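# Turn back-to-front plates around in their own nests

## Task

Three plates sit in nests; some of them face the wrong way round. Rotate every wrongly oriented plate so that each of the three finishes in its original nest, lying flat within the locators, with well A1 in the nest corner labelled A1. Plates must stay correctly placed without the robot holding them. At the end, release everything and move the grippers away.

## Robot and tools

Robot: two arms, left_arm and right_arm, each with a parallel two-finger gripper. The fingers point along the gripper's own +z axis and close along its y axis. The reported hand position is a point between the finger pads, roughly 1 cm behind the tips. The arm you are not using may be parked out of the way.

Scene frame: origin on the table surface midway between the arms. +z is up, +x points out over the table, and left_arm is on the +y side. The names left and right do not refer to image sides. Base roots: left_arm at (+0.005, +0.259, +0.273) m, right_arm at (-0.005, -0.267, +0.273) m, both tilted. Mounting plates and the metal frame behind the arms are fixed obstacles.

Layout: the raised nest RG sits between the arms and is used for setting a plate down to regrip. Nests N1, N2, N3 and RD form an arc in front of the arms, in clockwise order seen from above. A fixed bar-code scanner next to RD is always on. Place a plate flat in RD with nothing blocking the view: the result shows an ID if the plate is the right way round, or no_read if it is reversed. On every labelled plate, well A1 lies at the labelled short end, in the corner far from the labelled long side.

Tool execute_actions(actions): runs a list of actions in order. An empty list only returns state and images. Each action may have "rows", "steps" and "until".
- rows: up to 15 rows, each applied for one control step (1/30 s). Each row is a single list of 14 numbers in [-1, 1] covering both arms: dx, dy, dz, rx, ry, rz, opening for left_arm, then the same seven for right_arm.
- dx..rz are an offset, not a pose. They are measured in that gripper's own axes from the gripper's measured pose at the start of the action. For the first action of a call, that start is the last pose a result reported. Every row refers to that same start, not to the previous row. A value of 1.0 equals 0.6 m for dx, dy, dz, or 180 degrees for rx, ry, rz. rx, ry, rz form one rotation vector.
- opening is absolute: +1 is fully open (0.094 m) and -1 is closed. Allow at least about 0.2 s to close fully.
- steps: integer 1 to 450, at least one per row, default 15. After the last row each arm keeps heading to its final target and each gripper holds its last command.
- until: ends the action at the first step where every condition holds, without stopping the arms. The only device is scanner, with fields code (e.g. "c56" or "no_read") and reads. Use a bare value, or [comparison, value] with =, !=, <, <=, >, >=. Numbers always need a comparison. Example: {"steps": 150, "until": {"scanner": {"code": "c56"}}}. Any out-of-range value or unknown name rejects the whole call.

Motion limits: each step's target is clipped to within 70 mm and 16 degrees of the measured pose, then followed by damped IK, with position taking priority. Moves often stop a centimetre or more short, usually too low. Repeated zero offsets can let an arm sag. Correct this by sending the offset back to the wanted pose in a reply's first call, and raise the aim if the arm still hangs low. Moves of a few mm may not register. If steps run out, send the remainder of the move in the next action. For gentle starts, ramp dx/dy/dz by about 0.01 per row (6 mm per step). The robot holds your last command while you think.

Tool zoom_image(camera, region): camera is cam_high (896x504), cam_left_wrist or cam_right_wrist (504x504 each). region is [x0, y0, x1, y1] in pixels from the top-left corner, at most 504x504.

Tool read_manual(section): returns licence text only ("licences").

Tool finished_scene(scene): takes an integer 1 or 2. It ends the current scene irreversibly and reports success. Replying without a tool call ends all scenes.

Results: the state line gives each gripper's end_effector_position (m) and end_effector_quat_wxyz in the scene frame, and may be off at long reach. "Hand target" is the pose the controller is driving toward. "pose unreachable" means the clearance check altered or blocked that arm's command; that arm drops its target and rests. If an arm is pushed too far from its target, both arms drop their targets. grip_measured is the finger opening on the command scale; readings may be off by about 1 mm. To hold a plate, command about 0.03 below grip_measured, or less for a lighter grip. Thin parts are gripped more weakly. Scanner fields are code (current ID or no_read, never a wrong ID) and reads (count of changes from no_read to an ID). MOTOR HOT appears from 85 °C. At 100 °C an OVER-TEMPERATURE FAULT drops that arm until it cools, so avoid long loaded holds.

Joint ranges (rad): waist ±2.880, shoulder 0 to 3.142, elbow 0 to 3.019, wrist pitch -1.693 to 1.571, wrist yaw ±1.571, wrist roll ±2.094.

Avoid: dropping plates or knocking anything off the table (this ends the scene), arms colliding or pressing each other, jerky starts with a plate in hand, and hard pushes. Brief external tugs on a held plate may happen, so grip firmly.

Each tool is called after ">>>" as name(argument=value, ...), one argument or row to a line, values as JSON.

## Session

>>> execute_actions(
  actions=[],
)

>>> zoom_image(
  camera="cam_high",
  region=[300, 160, 600, 320],
)

Scene clock: 0.00 s.
left_arm: end_effector_position=(+0.2754, +0.6752, +0.2859) grip_measured=+1.000 end_effector_quat_wxyz=(+0.376, -0.315, +0.846, +0.208) | right_arm: end_effector_position=(+0.2556, -0.4628, +0.3931) grip_measured=+1.000 end_effector_quat_wxyz=(+0.180, -0.520, +0.813, -0.190)
Joint positions: left_arm=[1.044 0.783 0.422 0.3   0.335 0.136 0.094] | right_arm=[-0.359  0.033  0.54  -0.978 -0.015 -1.764  0.094]
Joint velocities: left_arm=[-0.005 -0.015  0.012  0.002  0.051  0.022  0.   ] | right_arm=[-0.005 -0.015 -0.007 -0.002 -0.007 -0.022  0.   ]
Hand target (left_arm): +0.281, +0.682, +0.295; +0.384, -0.310, +0.843, +0.215
Hand target (right_arm): +0.261, -0.470, +0.410; +0.186, -0.516, +0.810, -0.206
scanner: code=no_read reads=0
camera_calibration (this result's frames):
cam_left_wrist: T_world_to_cam=[[0.68707, -0.715957, -0.123859, 0.32981], [-0.719852, -0.647572, -0.249928, 0.711844], [0.0987301, 0.260878, -0.96031, 0.19724], [0, 0, 0, 1]] pos_world=[0.266346, 0.645644, 0.408171]
cam_right_wrist: T_world_to_cam=[[0.787439, -0.391191, 0.476349, -0.56765], [-0.596763, -0.677306, 0.430269, -0.330267], [0.154317, -0.623078, -0.766785, 0.0957829], [0, 0, 0, 1]] pos_world=[0.235118, -0.386071, 0.485948]

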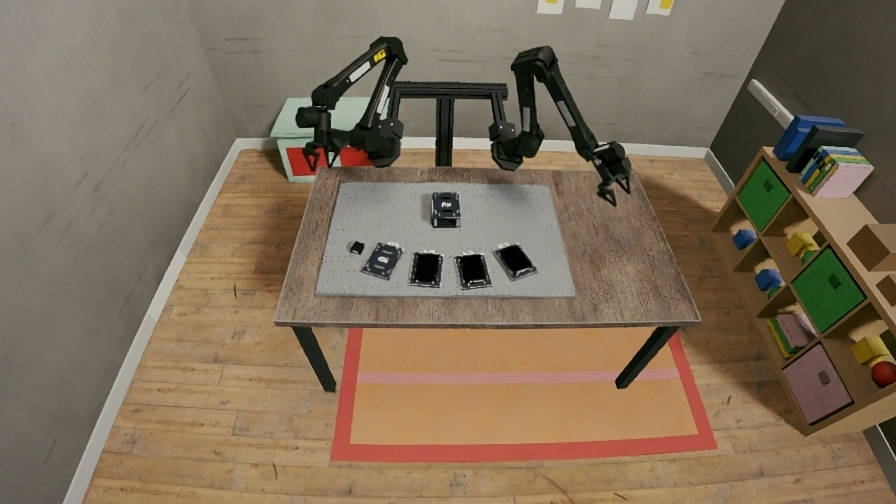

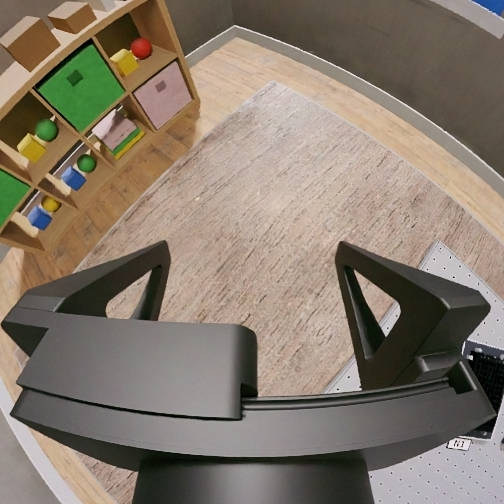

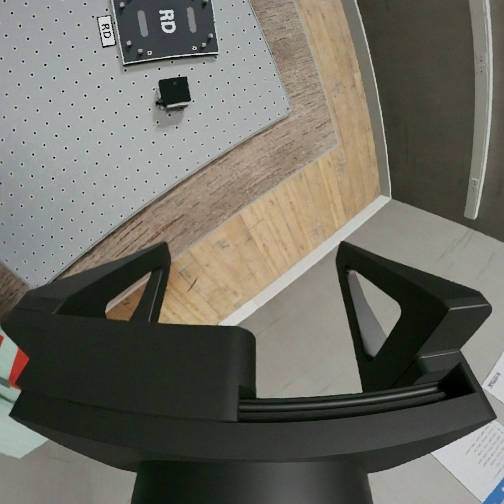

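Region (300, 160, 600, 320) of cam_high's 896x504 image, scaled by 1.680, with more detail than that image has; it fills the top 269 rows of this view, and the rest is white.

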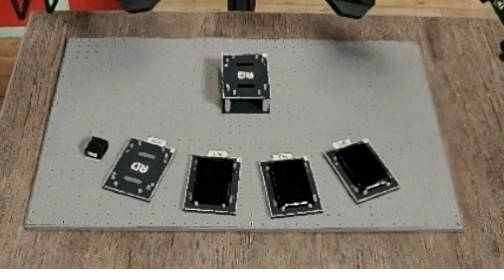

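>>> zoom_image(
  camera="cam_high",
  region=[350, 232, 550, 296],
)

Region (350, 232, 550, 296) of cam_high's 896x504 image, scaled by 2.520, with more detail than that image has; it fills the top 161 rows of this view, and the rest is white.

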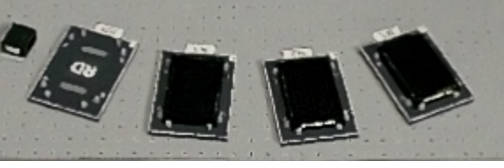

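>>> execute_actions(
  actions=[
    {"rows":[[0.391,-0.642,-0.0625,0.0779,0.2727,0.0769,1,-0.96,0.344,0.483,-0.138,0.1075,0.2937,1]],"steps":90},
  ],
)

Scene clock: 4.17 s.
left_arm: end_effector_position=(+0.3907, +0.2857, +0.0837) grip_measured=+1.000 end_effector_quat_wxyz=(-0.010, -0.210, +0.978, +0.004) | right_arm: end_effector_position=(+0.4625, +0.1201, +0.0975) grip_measured=+1.000 end_effector_quat_wxyz=(-0.007, -0.102, +0.995, +0.024)
Joint positions: left_arm=[-0.156  1.538  0.681 -0.278 -0.447 -0.342  0.094] | right_arm=[ 0.858  2.322  1.538 -0.735  0.578  0.462  0.094]
Joint velocities: left_arm=[ 0.005  0.024 -0.027  0.002 -0.066  0.037  0.   ] | right_arm=[-0.015 -0.005  0.002 -0.017  0.007 -0.081  0.   ]
Hand target (left_arm): +0.397, +0.291, +0.087; +0.001, -0.222, +0.975, +0.005
Hand target (right_arm): +0.472, +0.117, +0.100; -0.005, -0.089, +0.996, +0.022
Off the commanded pose (left_arm): 0.010 m, 2 deg.
Off the commanded pose (right_arm): 0.012 m, 3 deg.
scanner: code=no_read reads=0
camera_calibration (this result's frames):
cam_left_wrist: T_world_to_cam=[[0.402291, -0.915401, -0.0142497, 0.105819], [-0.728024, -0.329305, 0.601282, 0.333119], [-0.555106, -0.231516, -0.79891, 0.475876], [0, 0, 0, 1]] pos_world=[0.46411, 0.316738, 0.181391]
cam_right_wrist: T_world_to_cam=[[0.200094, -0.977266, -0.0700891, 0.0335694], [-0.783078, -0.202508, 0.58803, 0.32886], [-0.588855, -0.0627761, -0.805797, 0.48065], [0, 0, 0, 1]] pos_world=[0.533839, 0.129576, 0.19628]

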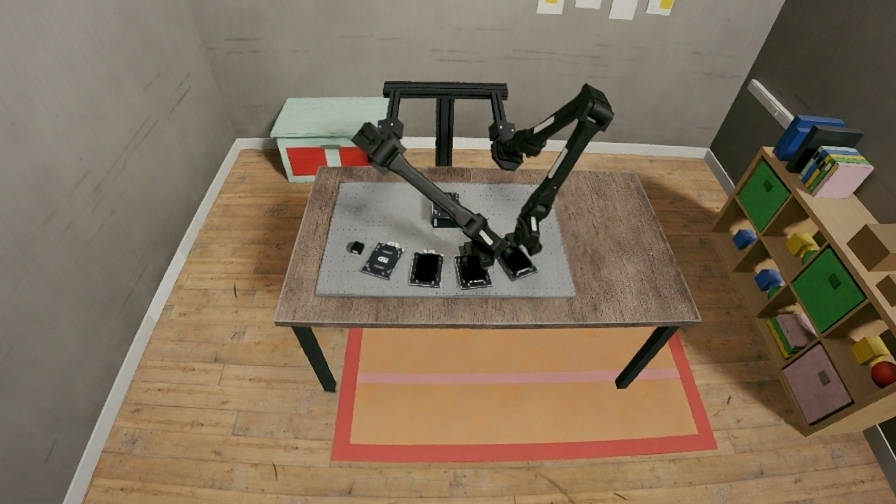

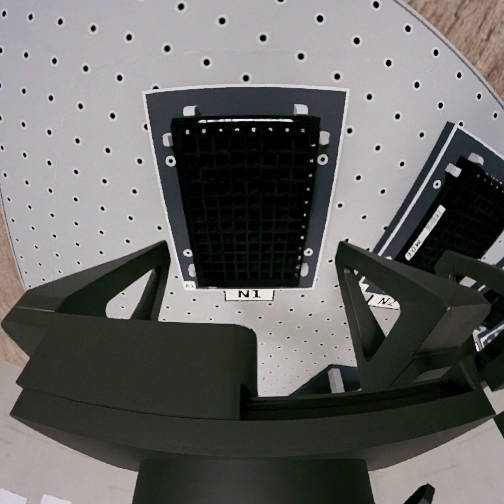

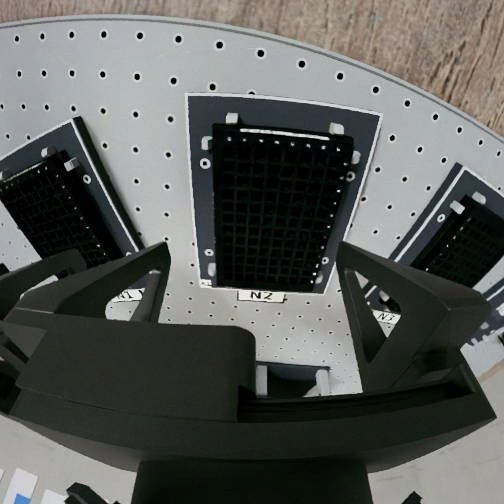

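>>> execute_actions(
  actions=[
    {"rows":[[-0.02,0.01,0.043,0,-0.005,-0.006,1,-0.015,-0.024,0.046,0.015,0,0.02,1]],"steps":35},
  ],
)

Scene clock: 5.93 s.
left_arm: end_effector_position=(+0.3908, +0.2945, +0.0585) grip_measured=+1.000 end_effector_quat_wxyz=(-0.012, -0.218, +0.976, +0.007) | right_arm: end_effector_position=(+0.4582, +0.1016, +0.0619) grip_measured=+1.000 end_effector_quat_wxyz=(-0.020, -0.088, +0.996, -0.007)
Joint positions: left_arm=[-0.108  1.604  0.695 -0.21  -0.433 -0.314  0.094] | right_arm=[ 0.816  2.368  1.542 -0.729  0.615  0.477  0.094]
Joint velocities: left_arm=[-0.005  0.005 -0.002  0.022 -0.007 -0.007  0.   ] | right_arm=[-0.024 -0.015 -0.012 -0.002 -0.007 -0.081  0.   ]
Hand target (left_arm): +0.399, +0.296, +0.058; -0.003, -0.219, +0.976, +0.005
Hand target (right_arm): +0.474, +0.108, +0.069; -0.005, -0.070, +0.998, -0.000
Off the commanded pose (left_arm): 0.008 m, 1 deg.
Off the commanded pose (right_arm): 0.019 m, 3 deg.
scanner: code=no_read reads=0
camera_calibration (this result's frames):
cam_left_wrist: T_world_to_cam=[[0.418098, -0.908138, -0.0218835, 0.105583], [-0.719007, -0.345555, 0.60301, 0.352387], [-0.555179, -0.236383, -0.797433, 0.459251], [0, 0, 0, 1]] pos_world=[0.464191, 0.326212, 0.15604]
cam_right_wrist: T_world_to_cam=[[0.172708, -0.984912, -0.0109514, 0.023537], [-0.77577, -0.142868, 0.61463, 0.331648], [-0.606921, -0.0976559, -0.78874, 0.459024], [0, 0, 0, 1]] pos_world=[0.531809, 0.11539, 0.158468]

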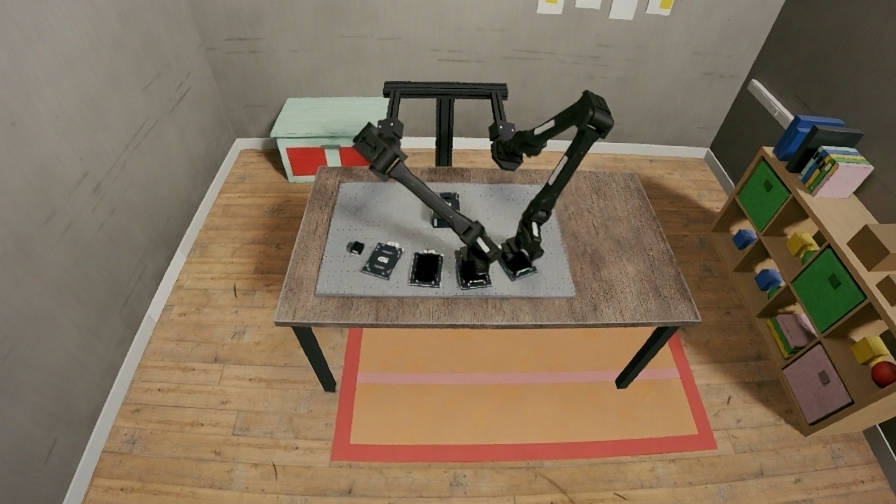

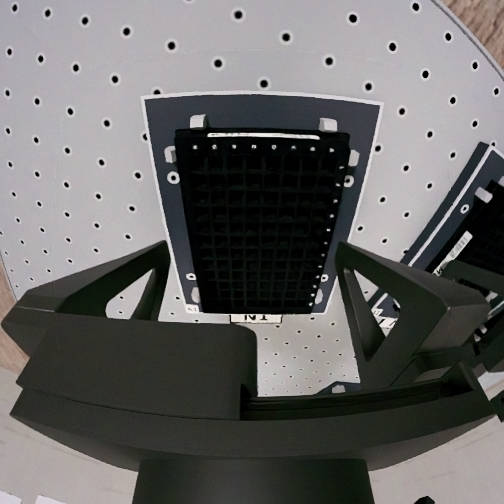

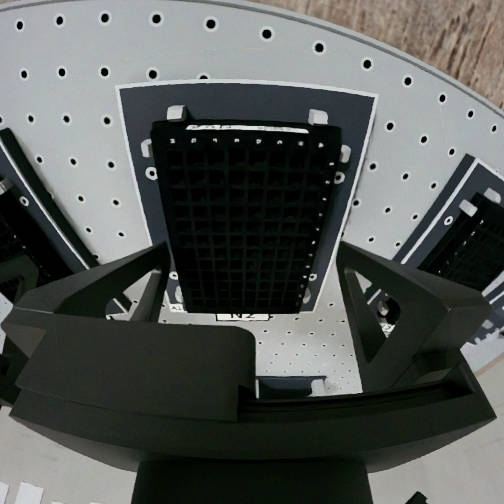

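>>> execute_actions(
  actions=[
    {"rows":[[0.0,-0.014,0.015,0,0,0,1,-0.028,0.012,-0.006,0,-0.008,0.01,1]],"steps":25},
  ],
)

Scene clock: 7.03 s.
left_arm: end_effector_position=(+0.3865, +0.2903, +0.0500) grip_measured=+1.000 end_effector_quat_wxyz=(-0.021, -0.214, +0.976, +0.009) | right_arm: end_effector_position=(+0.4646, +0.1049, +0.0616) grip_measured=+1.000 end_effector_quat_wxyz=(-0.014, -0.082, +0.996, -0.008)
Joint positions: left_arm=[-0.108  1.635  0.701 -0.204 -0.434 -0.314  0.094] | right_arm=[ 0.816  2.377  1.561 -0.729  0.622  0.482  0.094]
Joint velocities: left_arm=[-0.005  0.005  0.017 -0.012 -0.037  0.022  0.   ] | right_arm=[-0.015 -0.005  0.017 -0.022  0.051  0.022  0.   ]
Hand target (left_arm): +0.394, +0.287, +0.050; -0.012, -0.218, +0.976, +0.007
Hand target (right_arm): +0.473, +0.111, +0.065; -0.007, -0.072, +0.997, -0.006
Off the commanded pose (left_arm): 0.008 m, 1 deg.
Off the commanded pose (right_arm): 0.012 m, 1 deg.
scanner: code=no_read reads=0
camera_calibration (this result's frames):
cam_left_wrist: T_world_to_cam=[[0.410718, -0.911319, -0.0284202, 0.107516], [-0.710785, -0.339551, 0.616028, 0.347418], [-0.571048, -0.232813, -0.787212, 0.453759], [0, 0, 0, 1]] pos_world=[0.461899, 0.321588, 0.146241]
cam_right_wrist: T_world_to_cam=[[0.162427, -0.986687, -0.00817785, 0.0304592], [-0.784252, -0.134123, 0.605772, 0.340804], [-0.598804, -0.0919803, -0.795596, 0.459062], [0, 0, 0, 1]] pos_world=[0.537217, 0.117988, 0.159028]

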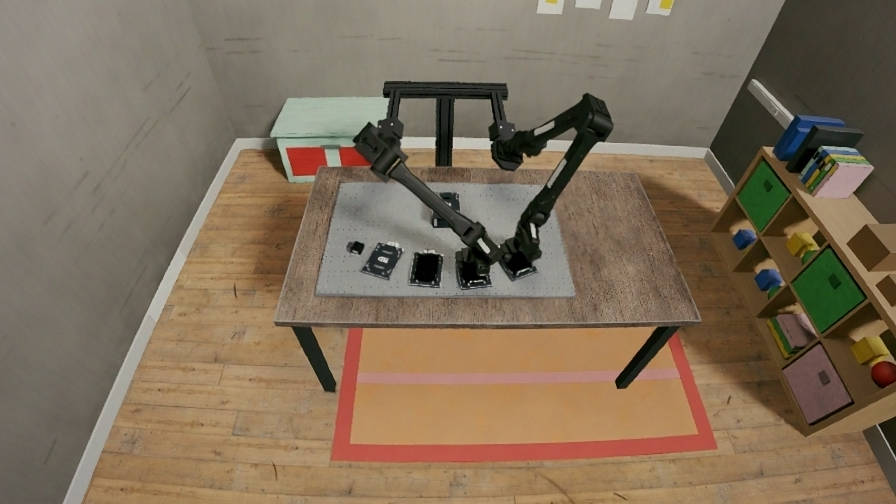

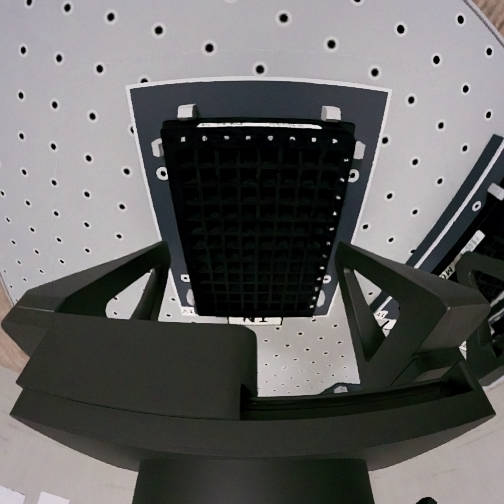

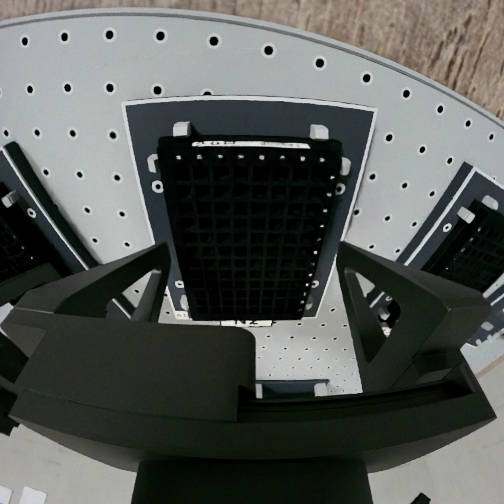

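>>> execute_actions(
  actions=[
    {"rows":[[-0.01,-0.008,0.02,0,-0.01,0,1,-0.005,0.008,0.026,0,-0.004,0,1]],"steps":25},
  ],
)

Scene clock: 8.10 s.
left_arm: end_effector_position=(+0.3901, +0.2875, +0.0404) grip_measured=+1.000 end_effector_quat_wxyz=(-0.011, -0.216, +0.976, +0.010) | right_arm: end_effector_position=(+0.4567, +0.1102, +0.0478) grip_measured=+1.000 end_effector_quat_wxyz=(-0.014, -0.085, +0.996, -0.009)
Joint positions: left_arm=[-0.108  1.669  0.704 -0.152 -0.44  -0.307  0.094] | right_arm=[ 0.815  2.406  1.561 -0.7    0.624  0.477  0.094]
Joint velocities: left_arm=[ 0.005  0.005 -0.007 -0.022  0.037 -0.051  0.   ] | right_arm=[-0.015  0.005  0.012  0.022 -0.037 -0.007  0.   ]
Hand target (left_arm): +0.394, +0.288, +0.038; -0.006, -0.214, +0.977, +0.012
Hand target (right_arm): +0.466, +0.109, +0.046; -0.008, -0.082, +0.997, -0.008
Off the commanded pose (left_arm): 0.004 m, 1 deg.
Off the commanded pose (right_arm): 0.010 m, 1 deg.
scanner: code=no_read reads=0
camera_calibration (this result's frames):
cam_left_wrist: T_world_to_cam=[[0.413271, -0.910175, -0.0280883, 0.101799], [-0.721501, -0.346109, 0.599704, 0.361655], [-0.555557, -0.227574, -0.799729, 0.440455], [0, 0, 0, 1]] pos_world=[0.463561, 0.318063, 0.138218]
cam_right_wrist: T_world_to_cam=[[0.166787, -0.985974, -0.00605563, 0.0347352], [-0.78423, -0.136378, 0.605296, 0.343936], [-0.597633, -0.0962068, -0.795977, 0.443787], [0, 0, 0, 1]] pos_world=[0.529153, 0.123849, 0.145271]

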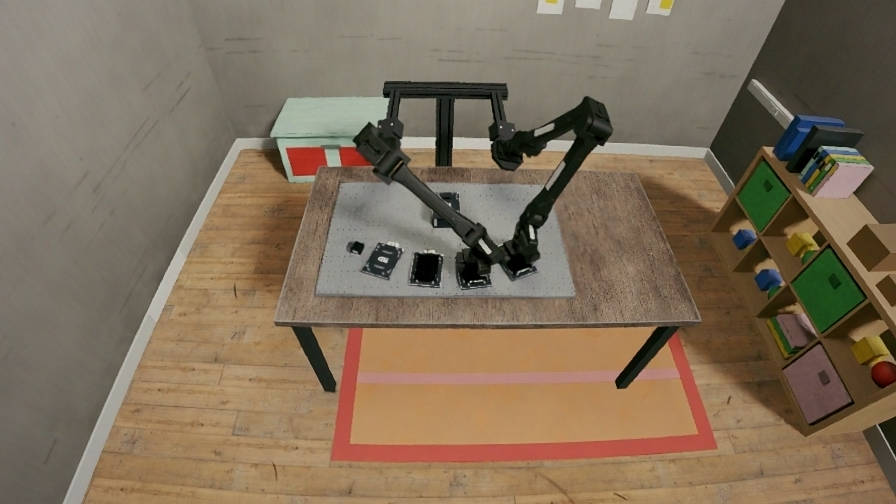

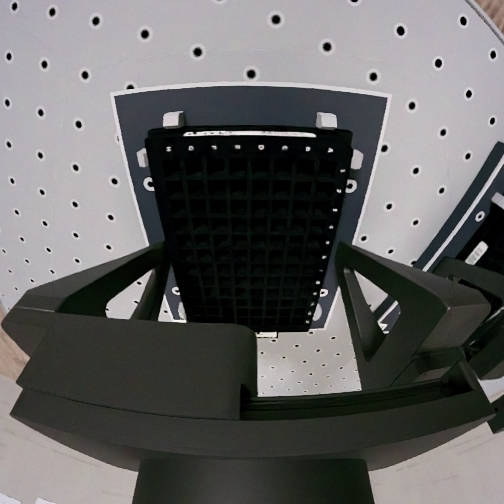

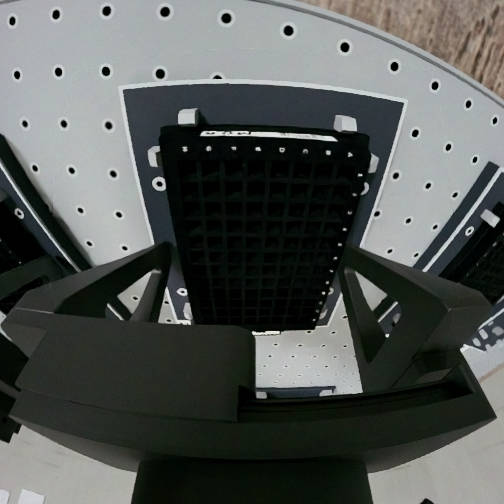

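Close both, with hand targets shifted toward the plate centres.

>>> execute_actions(
  actions=[
    {"rows":[[0,0.003,0.003,0,0,0,0.71,0,-0.008,0,0,0,0,0.71]],"steps":18},
  ],
)

Scene clock: 8.97 s.
left_arm: end_effector_position=(+0.3893, +0.2890, +0.0400) grip_measured=+0.749 end_effector_quat_wxyz=(-0.011, -0.216, +0.976, +0.013) | right_arm: end_effector_position=(+0.4568, +0.1065, +0.0480) grip_measured=+0.769 end_effector_quat_wxyz=(-0.013, -0.084, +0.996, -0.012)
Joint positions: left_arm=[-0.106  1.669  0.703 -0.152 -0.444 -0.307  0.082] | right_arm=[ 0.813  2.4    1.554 -0.7    0.63   0.477  0.083]
Joint velocities: left_arm=[-0.015 -0.024  0.007 -0.007  0.095  0.037 -0.001] | right_arm=[-0.015 -0.015  0.002 -0.002 -0.022  0.081 -0.001]
Hand target (left_arm): +0.389, +0.289, +0.039; -0.011, -0.216, +0.976, +0.011
Hand target (right_arm): +0.458, +0.105, +0.048; -0.014, -0.084, +0.996, -0.009
Off the commanded pose (left_arm): 0.001 m, 0 deg.
Off the commanded pose (right_arm): 0.001 m, 0 deg.
scanner: code=no_read reads=0
camera_calibration (this result's frames):
cam_left_wrist: T_world_to_cam=[[0.414526, -0.909432, -0.0331759, 0.102997], [-0.71971, -0.349924, 0.599643, 0.362206], [-0.556944, -0.224691, -0.79958, 0.439753], [0, 0, 0, 1]] pos_world=[0.462906, 0.319222, 0.137841]
cam_right_wrist: T_world_to_cam=[[0.165526, -0.986205, 0.000609992, 0.0312696], [-0.785463, -0.131459, 0.604786, 0.343519], [-0.596363, -0.100587, -0.796387, 0.443595], [0, 0, 0, 1]] pos_world=[0.52919, 0.120617, 0.145499]

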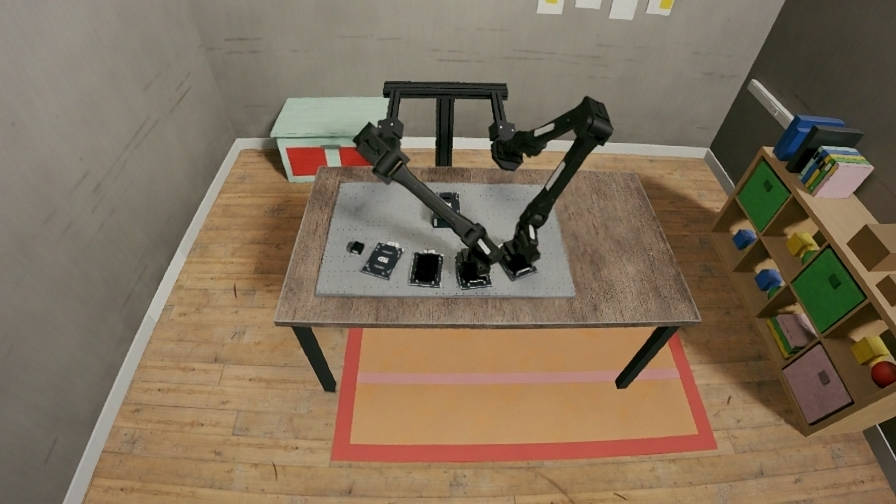

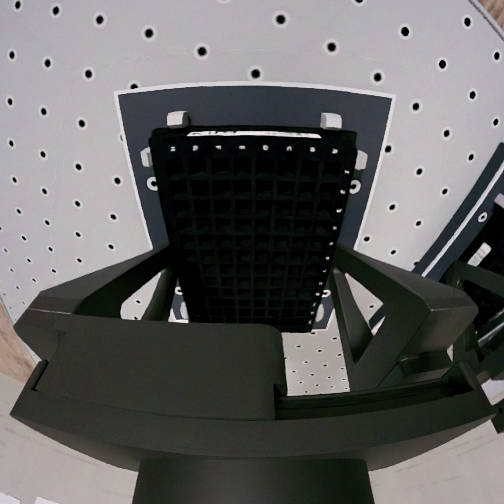

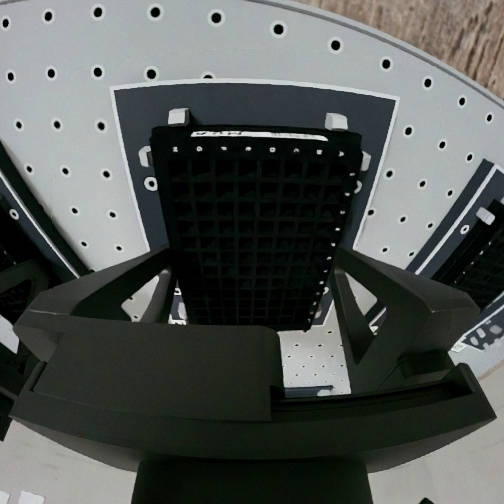

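>>> execute_actions(
  actions=[
    {"rows":[[0,0,-0.01,0,0,0,0.71,0,0,-0.01,0,0,0,0.71],[0,0,-0.02,0,0,0,0.71,0,0,-0.02,0,0,0,0.71],[0,0,-0.03,0,0,0,0.71,0,0,-0.03,0,0,0,0.71],[0,0,-0.045,0,0,0,0.71,0,0,-0.045,0,0,0,0.71],[0,0,-0.06,0,0,0,0.71,0,0,-0.06,0,0,0,0.71],[0,0,-0.075,0,0,0,0.71,0,0,-0.075,0,0,0,0.71],[0,0,-0.09,0,0,0,0.71,0,0,-0.09,0,0,0,0.71]],"steps":20},
    {"rows":[[0.01,0.007,0,0,0,-0.02,0.71,0.015,-0.014,0,0,0,-0.02,0.71],[0.02,0.014,0,0,0,-0.04,0.71,0.03,-0.028,0,0,0,-0.05,0.71],[0.035,0.024,0,0,0,-0.07,0.71,0.055,-0.05,0,0,0,-0.08,0.71],[0.055,0.038,0,0,0,-0.1,0.71,0.085,-0.078,0,0,0,-0.12,0.71],[0.075,0.051,0,0,0,-0.13,0.71,0.12,-0.11,0,0,0,-0.155,0.71],[0.095,0.065,0,0,0,-0.16,0.71,0.155,-0.143,0,0,0,-0.19,0.71],[0.115,0.079,0,0,0,-0.19,0.71,0.19,-0.175,0,0,0,-0.225,0.71],[0.135,0.092,0,0,0,-0.22,0.71,0.225,-0.207,0,0,0,-0.26,0.71],[0.155,0.106,0,0,0,-0.25,0.71,0.26,-0.24,0,0,0,-0.295,0.71],[0.175,0.12,0,0,0,-0.28,0.71,0.295,-0.272,0,0,0,-0.33,0.71],[0.195,0.133,0,0,0,-0.31,0.71,0.33,-0.304,0,0,0,-0.365,0.71],[0.215,0.147,0,0,0,-0.34,0.71,0.365,-0.337,0,0,0,-0.4,0.71],[0.235,0.16,0,0,0,-0.37,0.71,0.4,-0.369,0,0,0,-0.435,0.71],[0.25,0.17,0,0,0,-0.4,0.71,0.44,-0.405,0,0,0,-0.47,0.71],[0.263,0.18,0,0,0,-0.417,0.71,0.475,-0.438,0,0,0,-0.502,0.71]],"steps":65},
  ],
)

Scene clock: 13.00 s.
left_arm: end_effector_position=(+0.2042, +0.3257, +0.0941) grip_measured=+0.749 end_effector_quat_wxyz=(-0.001, +0.766, -0.643, -0.017) | right_arm: end_effector_position=(+0.2218, -0.2013, +0.1127) grip_measured=+0.769 end_effector_quat_wxyz=(+0.028, +0.770, -0.637, +0.000)
Joint positions: left_arm=[ 0.08   1.305  0.17   0.091 -0.358 -1.437  0.082] | right_arm=[ 0.579  1.614  0.35  -0.135  0.617 -1.388  0.083]
Joint velocities: left_arm=[-0.005  0.005  0.012 -0.012 -0.037 -0.007  0.001] | right_arm=[ 0.005  0.005 -0.012 -0.002  0.022 -0.007  0.001]
Hand target (left_arm): +0.202, +0.322, +0.094; -0.001, +0.766, -0.643, -0.015
Hand target (right_arm): +0.224, -0.203, +0.114; +0.022, +0.770, -0.638, +0.002
Off the commanded pose (left_arm): 0.005 m, 0 deg.
Off the commanded pose (right_arm): 0.003 m, 1 deg.
scanner: code=no_read reads=0
camera_calibration (this result's frames):
cam_left_wrist: T_world_to_cam=[[0.985853, 0.166097, -0.0224783, -0.25301], [0.149631, -0.811712, 0.564566, 0.185608], [0.0755271, -0.559942, -0.825082, 0.370602], [0, 0, 0, 1]] pos_world=[0.193668, 0.4002, 0.195302]
cam_right_wrist: T_world_to_cam=[[0.980938, 0.183552, -0.063785, -0.171485], [0.183958, -0.771427, 0.609147, -0.264995], [0.0626047, -0.60927, -0.790488, 0.0747767], [0, 0, 0, 1]] pos_world=[0.212282, -0.127389, 0.209593]

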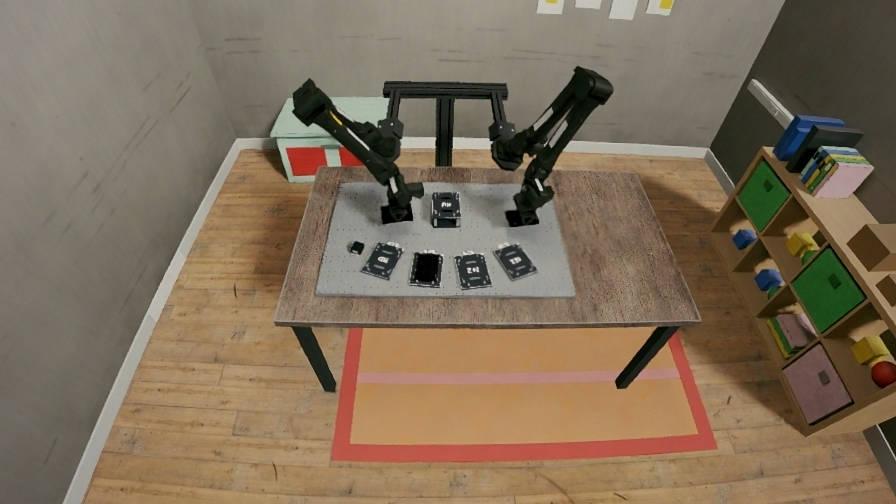

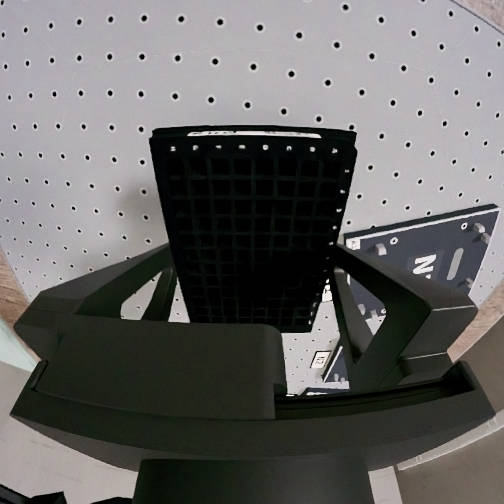

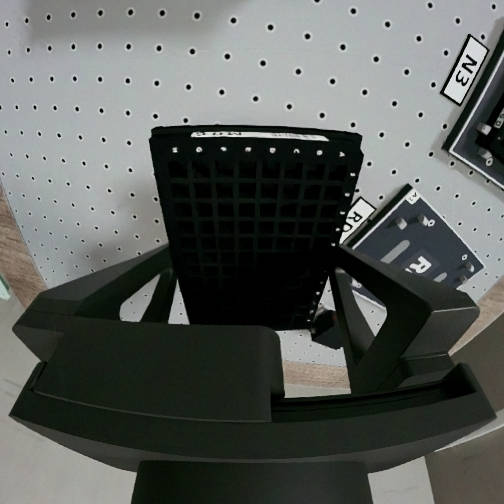

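>>> execute_actions(
  actions=[
    {"rows":[[0,0,0.01,0.007,0.008,0,0.71,0,0,0.012,0.014,-0.011,0,0.71],[0,0,0.02,0.007,0.008,0,0.71,0,0,0.025,0.014,-0.011,0,0.71],[0,0,0.032,0.007,0.008,0,0.71,0,0,0.04,0.014,-0.011,0,0.71],[0,0,0.044,0.007,0.008,0,0.71,0,0,0.056,0.014,-0.011,0,0.71],[0,0,0.056,0.007,0.008,0,0.71,0,0,0.072,0.014,-0.011,0,0.71],[0,0,0.068,0.007,0.008,0,0.71,0,0,0.088,0.014,-0.011,0,0.71],[0,0,0.08,0.007,0.008,0,0.71,0,0,0.104,0.014,-0.011,0,0.71],[0,0,0.09,0.007,0.008,0,0.71,0,0,0.118,0.014,-0.011,0,0.71],[0,0,0.098,0.007,0.008,0,0.71,0,0,0.128,0.014,-0.011,0,0.71],[0,0,0.104,0.007,0.008,0,0.71,0,0,0.135,0.014,-0.011,0,0.71],[0,0,0.109,0.007,0.008,0,0.71,0,0,0.14,0.014,-0.011,0,0.71],[0,0,0.113,0.007,0.008,0,0.71,0,0,0.144,0.014,-0.011,0,0.71],[0,0,0.117,0.007,0.008,0,0.71,0,0,0.148,0.014,-0.011,0,0.71]],"steps":35},
    {"rows":[[0,0,0,0,0,0,1,0,0,0,0,0,0,1]],"steps":10},
    {"rows":[[0,0,-0.04,0,0,0,1,0,0,-0.04,0,0,0,1]],"steps":15},
    {"rows":[[0,0,0,0,0,0.5,1,0,0,0,0,0,0.5,1]],"steps":42},
    {"rows":[[0,0,0,0,0,0.5,1,0,0,0,0,0,0.5,1]],"steps":48},
  ],
)

Scene clock: 18.83 s.
left_arm: end_effector_position=(+0.2127, +0.3245, +0.0444) grip_measured=+1.000 end_effector_quat_wxyz=(+0.002, +0.630, +0.776, +0.002) | right_arm: end_effector_position=(+0.2201, -0.2108, +0.0403) grip_measured=+1.000 end_effector_quat_wxyz=(+0.004, +0.626, +0.780, -0.002)
Joint positions: left_arm=[ 0.162  1.626  0.224  0.403 -0.283  1.753  0.094] | right_arm=[0.369 1.909 0.341 0.357 0.536 1.45  0.094]
Joint velocities: left_arm=[-0.005  0.005 -0.017 -0.017  0.051 -0.007  0.   ] | right_arm=[-0.024 -0.005  0.012 -0.022 -0.007  0.11   0.   ]
Hand target (left_arm): +0.211, +0.327, +0.045; +0.001, +0.632, +0.775, +0.003
Hand target (right_arm): +0.224, -0.209, +0.043; +0.008, +0.630, +0.776, +0.002
Off the commanded pose (left_arm): 0.003 m, 0 deg.
Off the commanded pose (right_arm): 0.005 m, 1 deg.
scanner: code=no_read reads=0
camera_calibration (this result's frames):
cam_left_wrist: T_world_to_cam=[[-0.980338, -0.197127, -0.00890715, 0.273125], [-0.164904, 0.793625, 0.585633, -0.243485], [-0.108375, 0.575587, -0.810527, -0.00167388], [0, 0, 0, 1]] pos_world=[0.227422, 0.24804, 0.143669]
cam_right_wrist: T_world_to_cam=[[-0.976163, -0.215648, -0.0245402, 0.172258], [-0.190332, 0.796215, 0.574296, 0.186321], [-0.104306, 0.565277, -0.81828, 0.297271], [0, 0, 0, 1]] pos_world=[0.234622, -0.279245, 0.140475]

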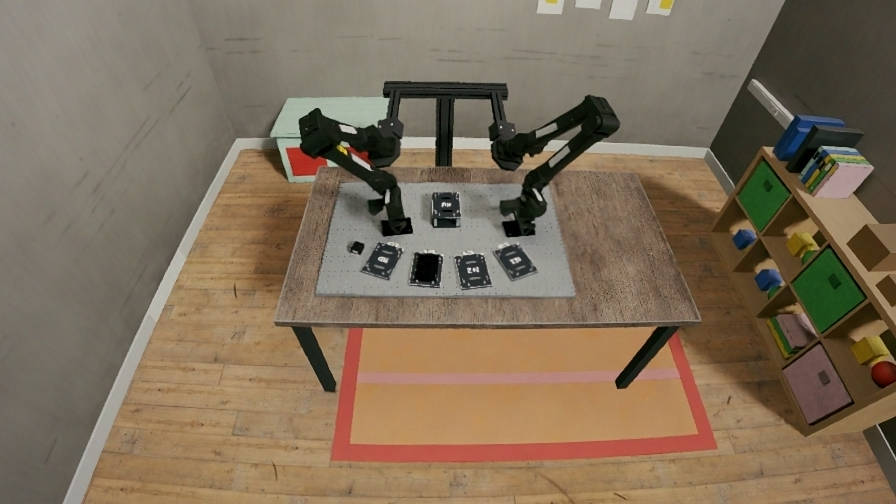

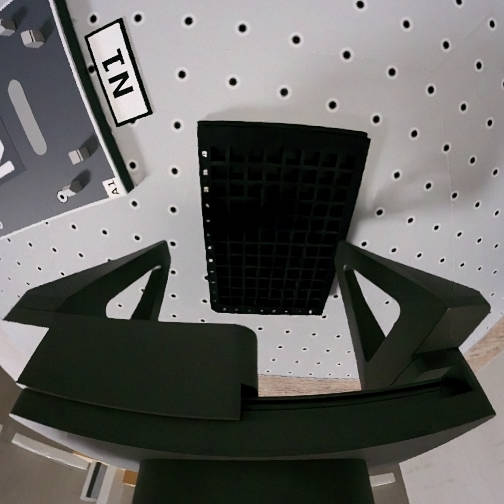

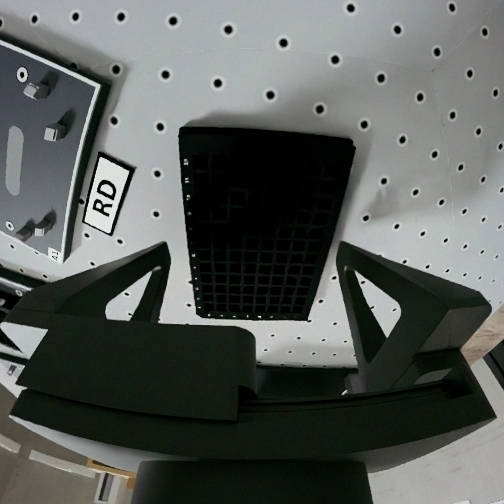

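>>> execute_actions(
  actions=[
    {"rows":[[0,-0.021,0.005,0,0,0.015,1,0.004,-0.005,0,0,0,0.021,1]],"steps":20},
  ],
)

Scene clock: 19.80 s.
left_arm: end_effector_position=(+0.2125, +0.3235, +0.0395) grip_measured=+1.000 end_effector_quat_wxyz=(+0.007, +0.646, +0.763, +0.008) | right_arm: end_effector_position=(+0.2189, -0.2107, +0.0399) grip_measured=+1.000 end_effector_quat_wxyz=(+0.003, +0.648, +0.762, -0.003)
Joint positions: left_arm=[ 0.166  1.668  0.221  0.465 -0.278  1.802  0.094] | right_arm=[0.369 1.912 0.341 0.357 0.536 1.508 0.094]
Joint velocities: left_arm=[ 0.005  0.005  0.002 -0.027  0.022 -0.022  0.   ] | right_arm=[-0.015 -0.015  0.002 -0.012 -0.022 -0.022  0.   ]
Hand target (left_arm): +0.201, +0.322, +0.041; +0.002, +0.649, +0.761, +0.002
Hand target (right_arm): +0.217, -0.209, +0.040; +0.004, +0.651, +0.759, -0.002
Off the commanded pose (left_arm): 0.012 m, 1 deg.
Off the commanded pose (right_arm): 0.003 m, 1 deg.
scanner: code=no_read reads=0
camera_calibration (this result's frames):
cam_left_wrist: T_world_to_cam=[[-0.987334, -0.156691, -0.0248927, 0.26175], [-0.141335, 0.797363, 0.586717, -0.24615], [-0.0720848, 0.582804, -0.809409, -0.0151839], [0, 0, 0, 1]] pos_world=[0.222551, 0.246134, 0.138646]
cam_right_wrist: T_world_to_cam=[[-0.986862, -0.160047, -0.0220872, 0.185142], [-0.143532, 0.805735, 0.574622, 0.17799], [-0.0741698, 0.570243, -0.818121, 0.291166], [0, 0, 0, 1]] pos_world=[0.229852, -0.279817, 0.140022]

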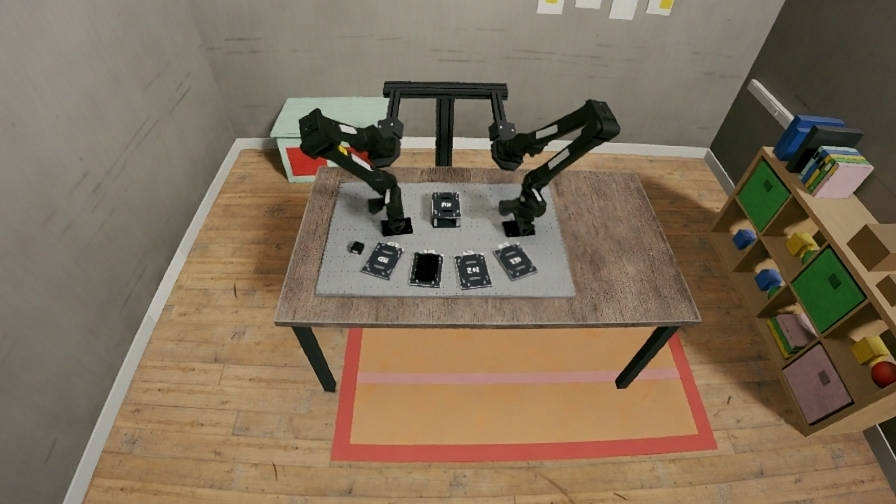

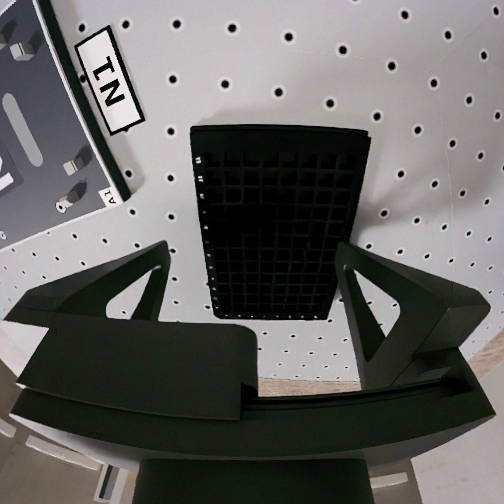

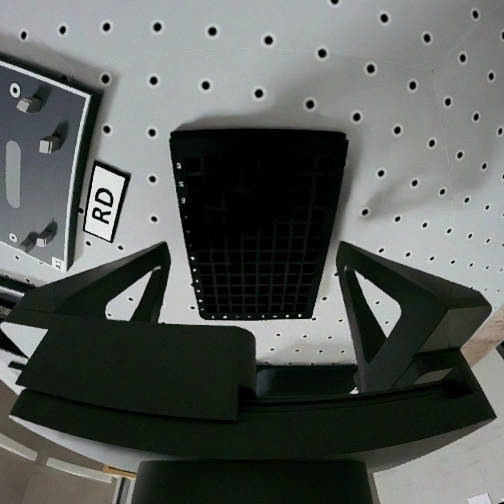

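>>> execute_actions(
  actions=[
    {"rows":[[0,-0.038,-0.006,0,0,0,1,0.004,-0.004,0.027,0,0,0,1]],"steps":25},
  ],
)

Scene clock: 20.80 s.
left_arm: end_effector_position=(+0.2003, +0.3210, +0.0403) grip_measured=+1.000 end_effector_quat_wxyz=(+0.011, +0.644, +0.765, +0.014) | right_arm: end_effector_position=(+0.2142, -0.2078, +0.0234) grip_measured=+1.000 end_effector_quat_wxyz=(+0.002, +0.649, +0.761, -0.006)
Joint positions: left_arm=[ 0.179  1.71   0.185  0.559 -0.269  1.811  0.094] | right_arm=[0.348 1.996 0.36  0.426 0.531 1.493 0.094]
Joint velocities: left_arm=[ 0.024 -0.024 -0.002  0.027  0.022 -0.022  0.   ] | right_arm=[-0.024 -0.005  0.012 -0.007  0.037  0.037  0.   ]
Hand target (left_arm): +0.190, +0.320, +0.042; +0.007, +0.646, +0.763, +0.008
Hand target (right_arm): +0.216, -0.209, +0.023; +0.004, +0.647, +0.762, -0.003
Off the commanded pose (left_arm): 0.011 m, 1 deg.
Off the commanded pose (right_arm): 0.002 m, 0 deg.
scanner: code=no_read reads=0
camera_calibration (this result's frames):
cam_left_wrist: T_world_to_cam=[[-0.986066, -0.161928, -0.0381188, 0.251259], [-0.153228, 0.794881, 0.587099, -0.243242], [-0.064768, 0.58476, -0.808617, -0.0161234], [0, 0, 0, 1]] pos_world=[0.209442, 0.243462, 0.139347]
cam_right_wrist: T_world_to_cam=[[-0.987595, -0.15631, -0.0149173, 0.181314], [-0.136574, 0.80823, 0.57281, 0.183577], [-0.0774794, 0.567742, -0.819552, 0.27592], [0, 0, 0, 1]] pos_world=[0.225514, -0.276682, 0.12368]

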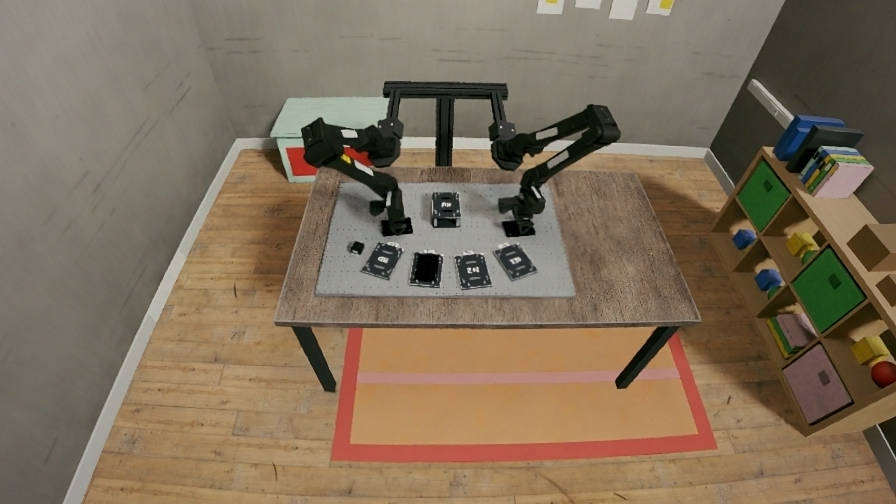

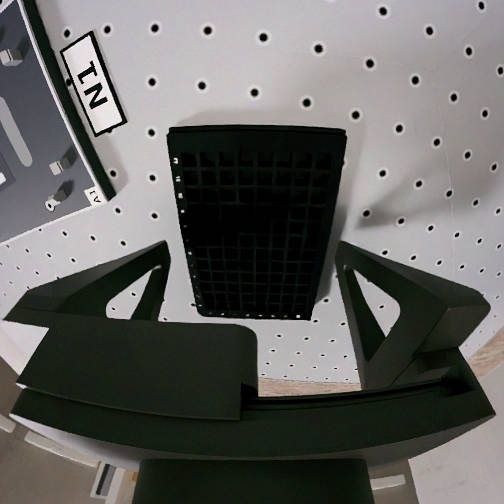

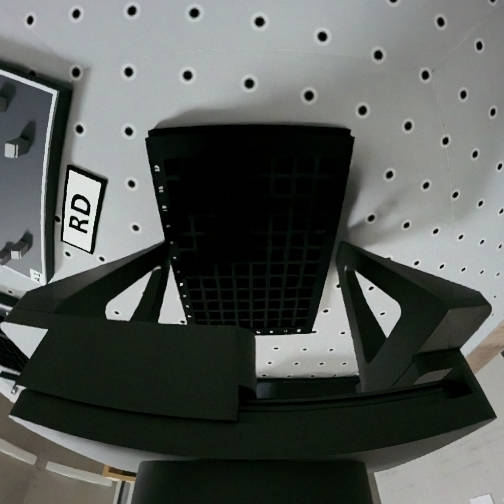

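>>> execute_actions(
  actions=[
    {"rows":[[0,-0.002,0.029,0.011,0,0,1,0,0,0,0,0,0,0.71]],"steps":22},
    {"rows":[[0,0,0,0,0,0,0.71,0,0,0,0,0,0,0.71]],"steps":12},
  ],
)

Scene clock: 23.37 s.
left_arm: end_effector_position=(+0.2036, +0.3198, +0.0243) grip_measured=+0.758 end_effector_quat_wxyz=(+0.004, +0.645, +0.764, +0.004) | right_arm: end_effector_position=(+0.2142, -0.2078, +0.0234) grip_measured=+0.760 end_effector_quat_wxyz=(+0.002, +0.649, +0.761, -0.006)
Joint positions: left_arm=[ 0.184  1.777  0.23   0.559 -0.271  1.811  0.083] | right_arm=[0.348 1.996 0.36  0.426 0.531 1.493 0.083]
Joint velocities: left_arm=[-0.005 -0.015  0.002  0.002 -0.007  0.125 -0.   ] | right_arm=[-0.024  0.005 -0.012 -0.012  0.022  0.007 -0.   ]
Hand target (left_arm): +0.204, +0.320, +0.024; +0.004, +0.645, +0.764, +0.004
Hand target (right_arm): +0.214, -0.208, +0.023; +0.002, +0.649, +0.761, -0.006
Off the commanded pose (left_arm): 0.000 m, 0 deg.
Off the commanded pose (right_arm): 0.000 m, 0 deg.
scanner: code=no_read reads=0
camera_calibration (this result's frames):
cam_left_wrist: T_world_to_cam=[[-0.986927, -0.160529, -0.0143562, 0.252844], [-0.138332, 0.798003, 0.586563, -0.236334], [-0.0827038, 0.580881, -0.809776, -0.0231977], [0, 0, 0, 1]] pos_world=[0.214927, 0.242659, 0.12347]
cam_right_wrist: T_world_to_cam=[[-0.987595, -0.15631, -0.0149173, 0.181314], [-0.136574, 0.80823, 0.57281, 0.183577], [-0.0774794, 0.567742, -0.819552, 0.27592], [0, 0, 0, 1]] pos_world=[0.225514, -0.276682, 0.12368]

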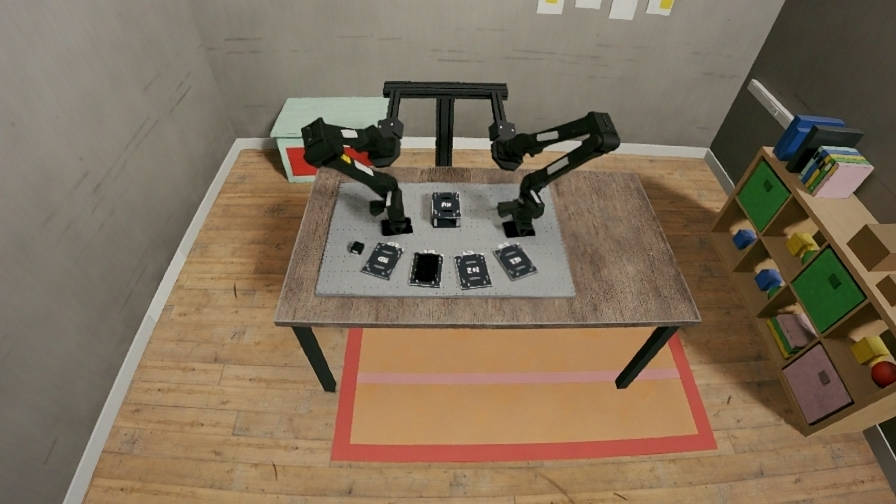

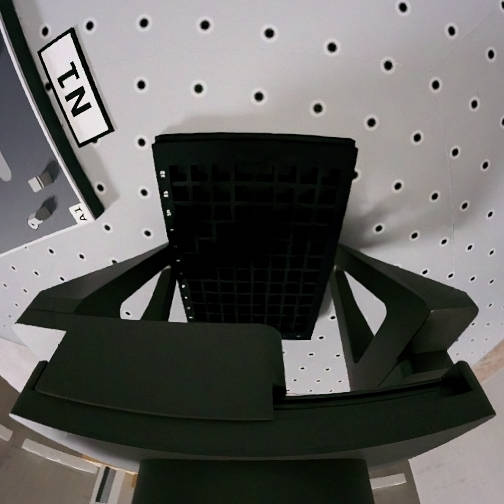

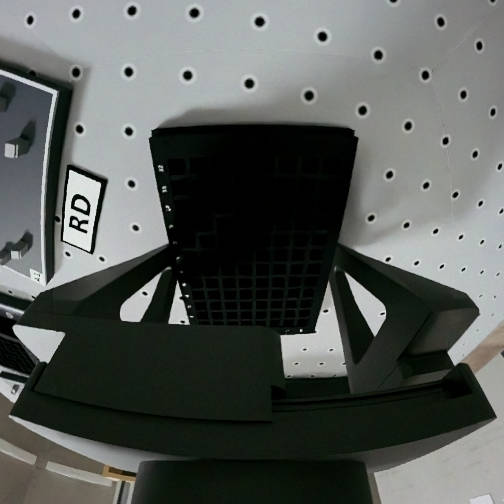

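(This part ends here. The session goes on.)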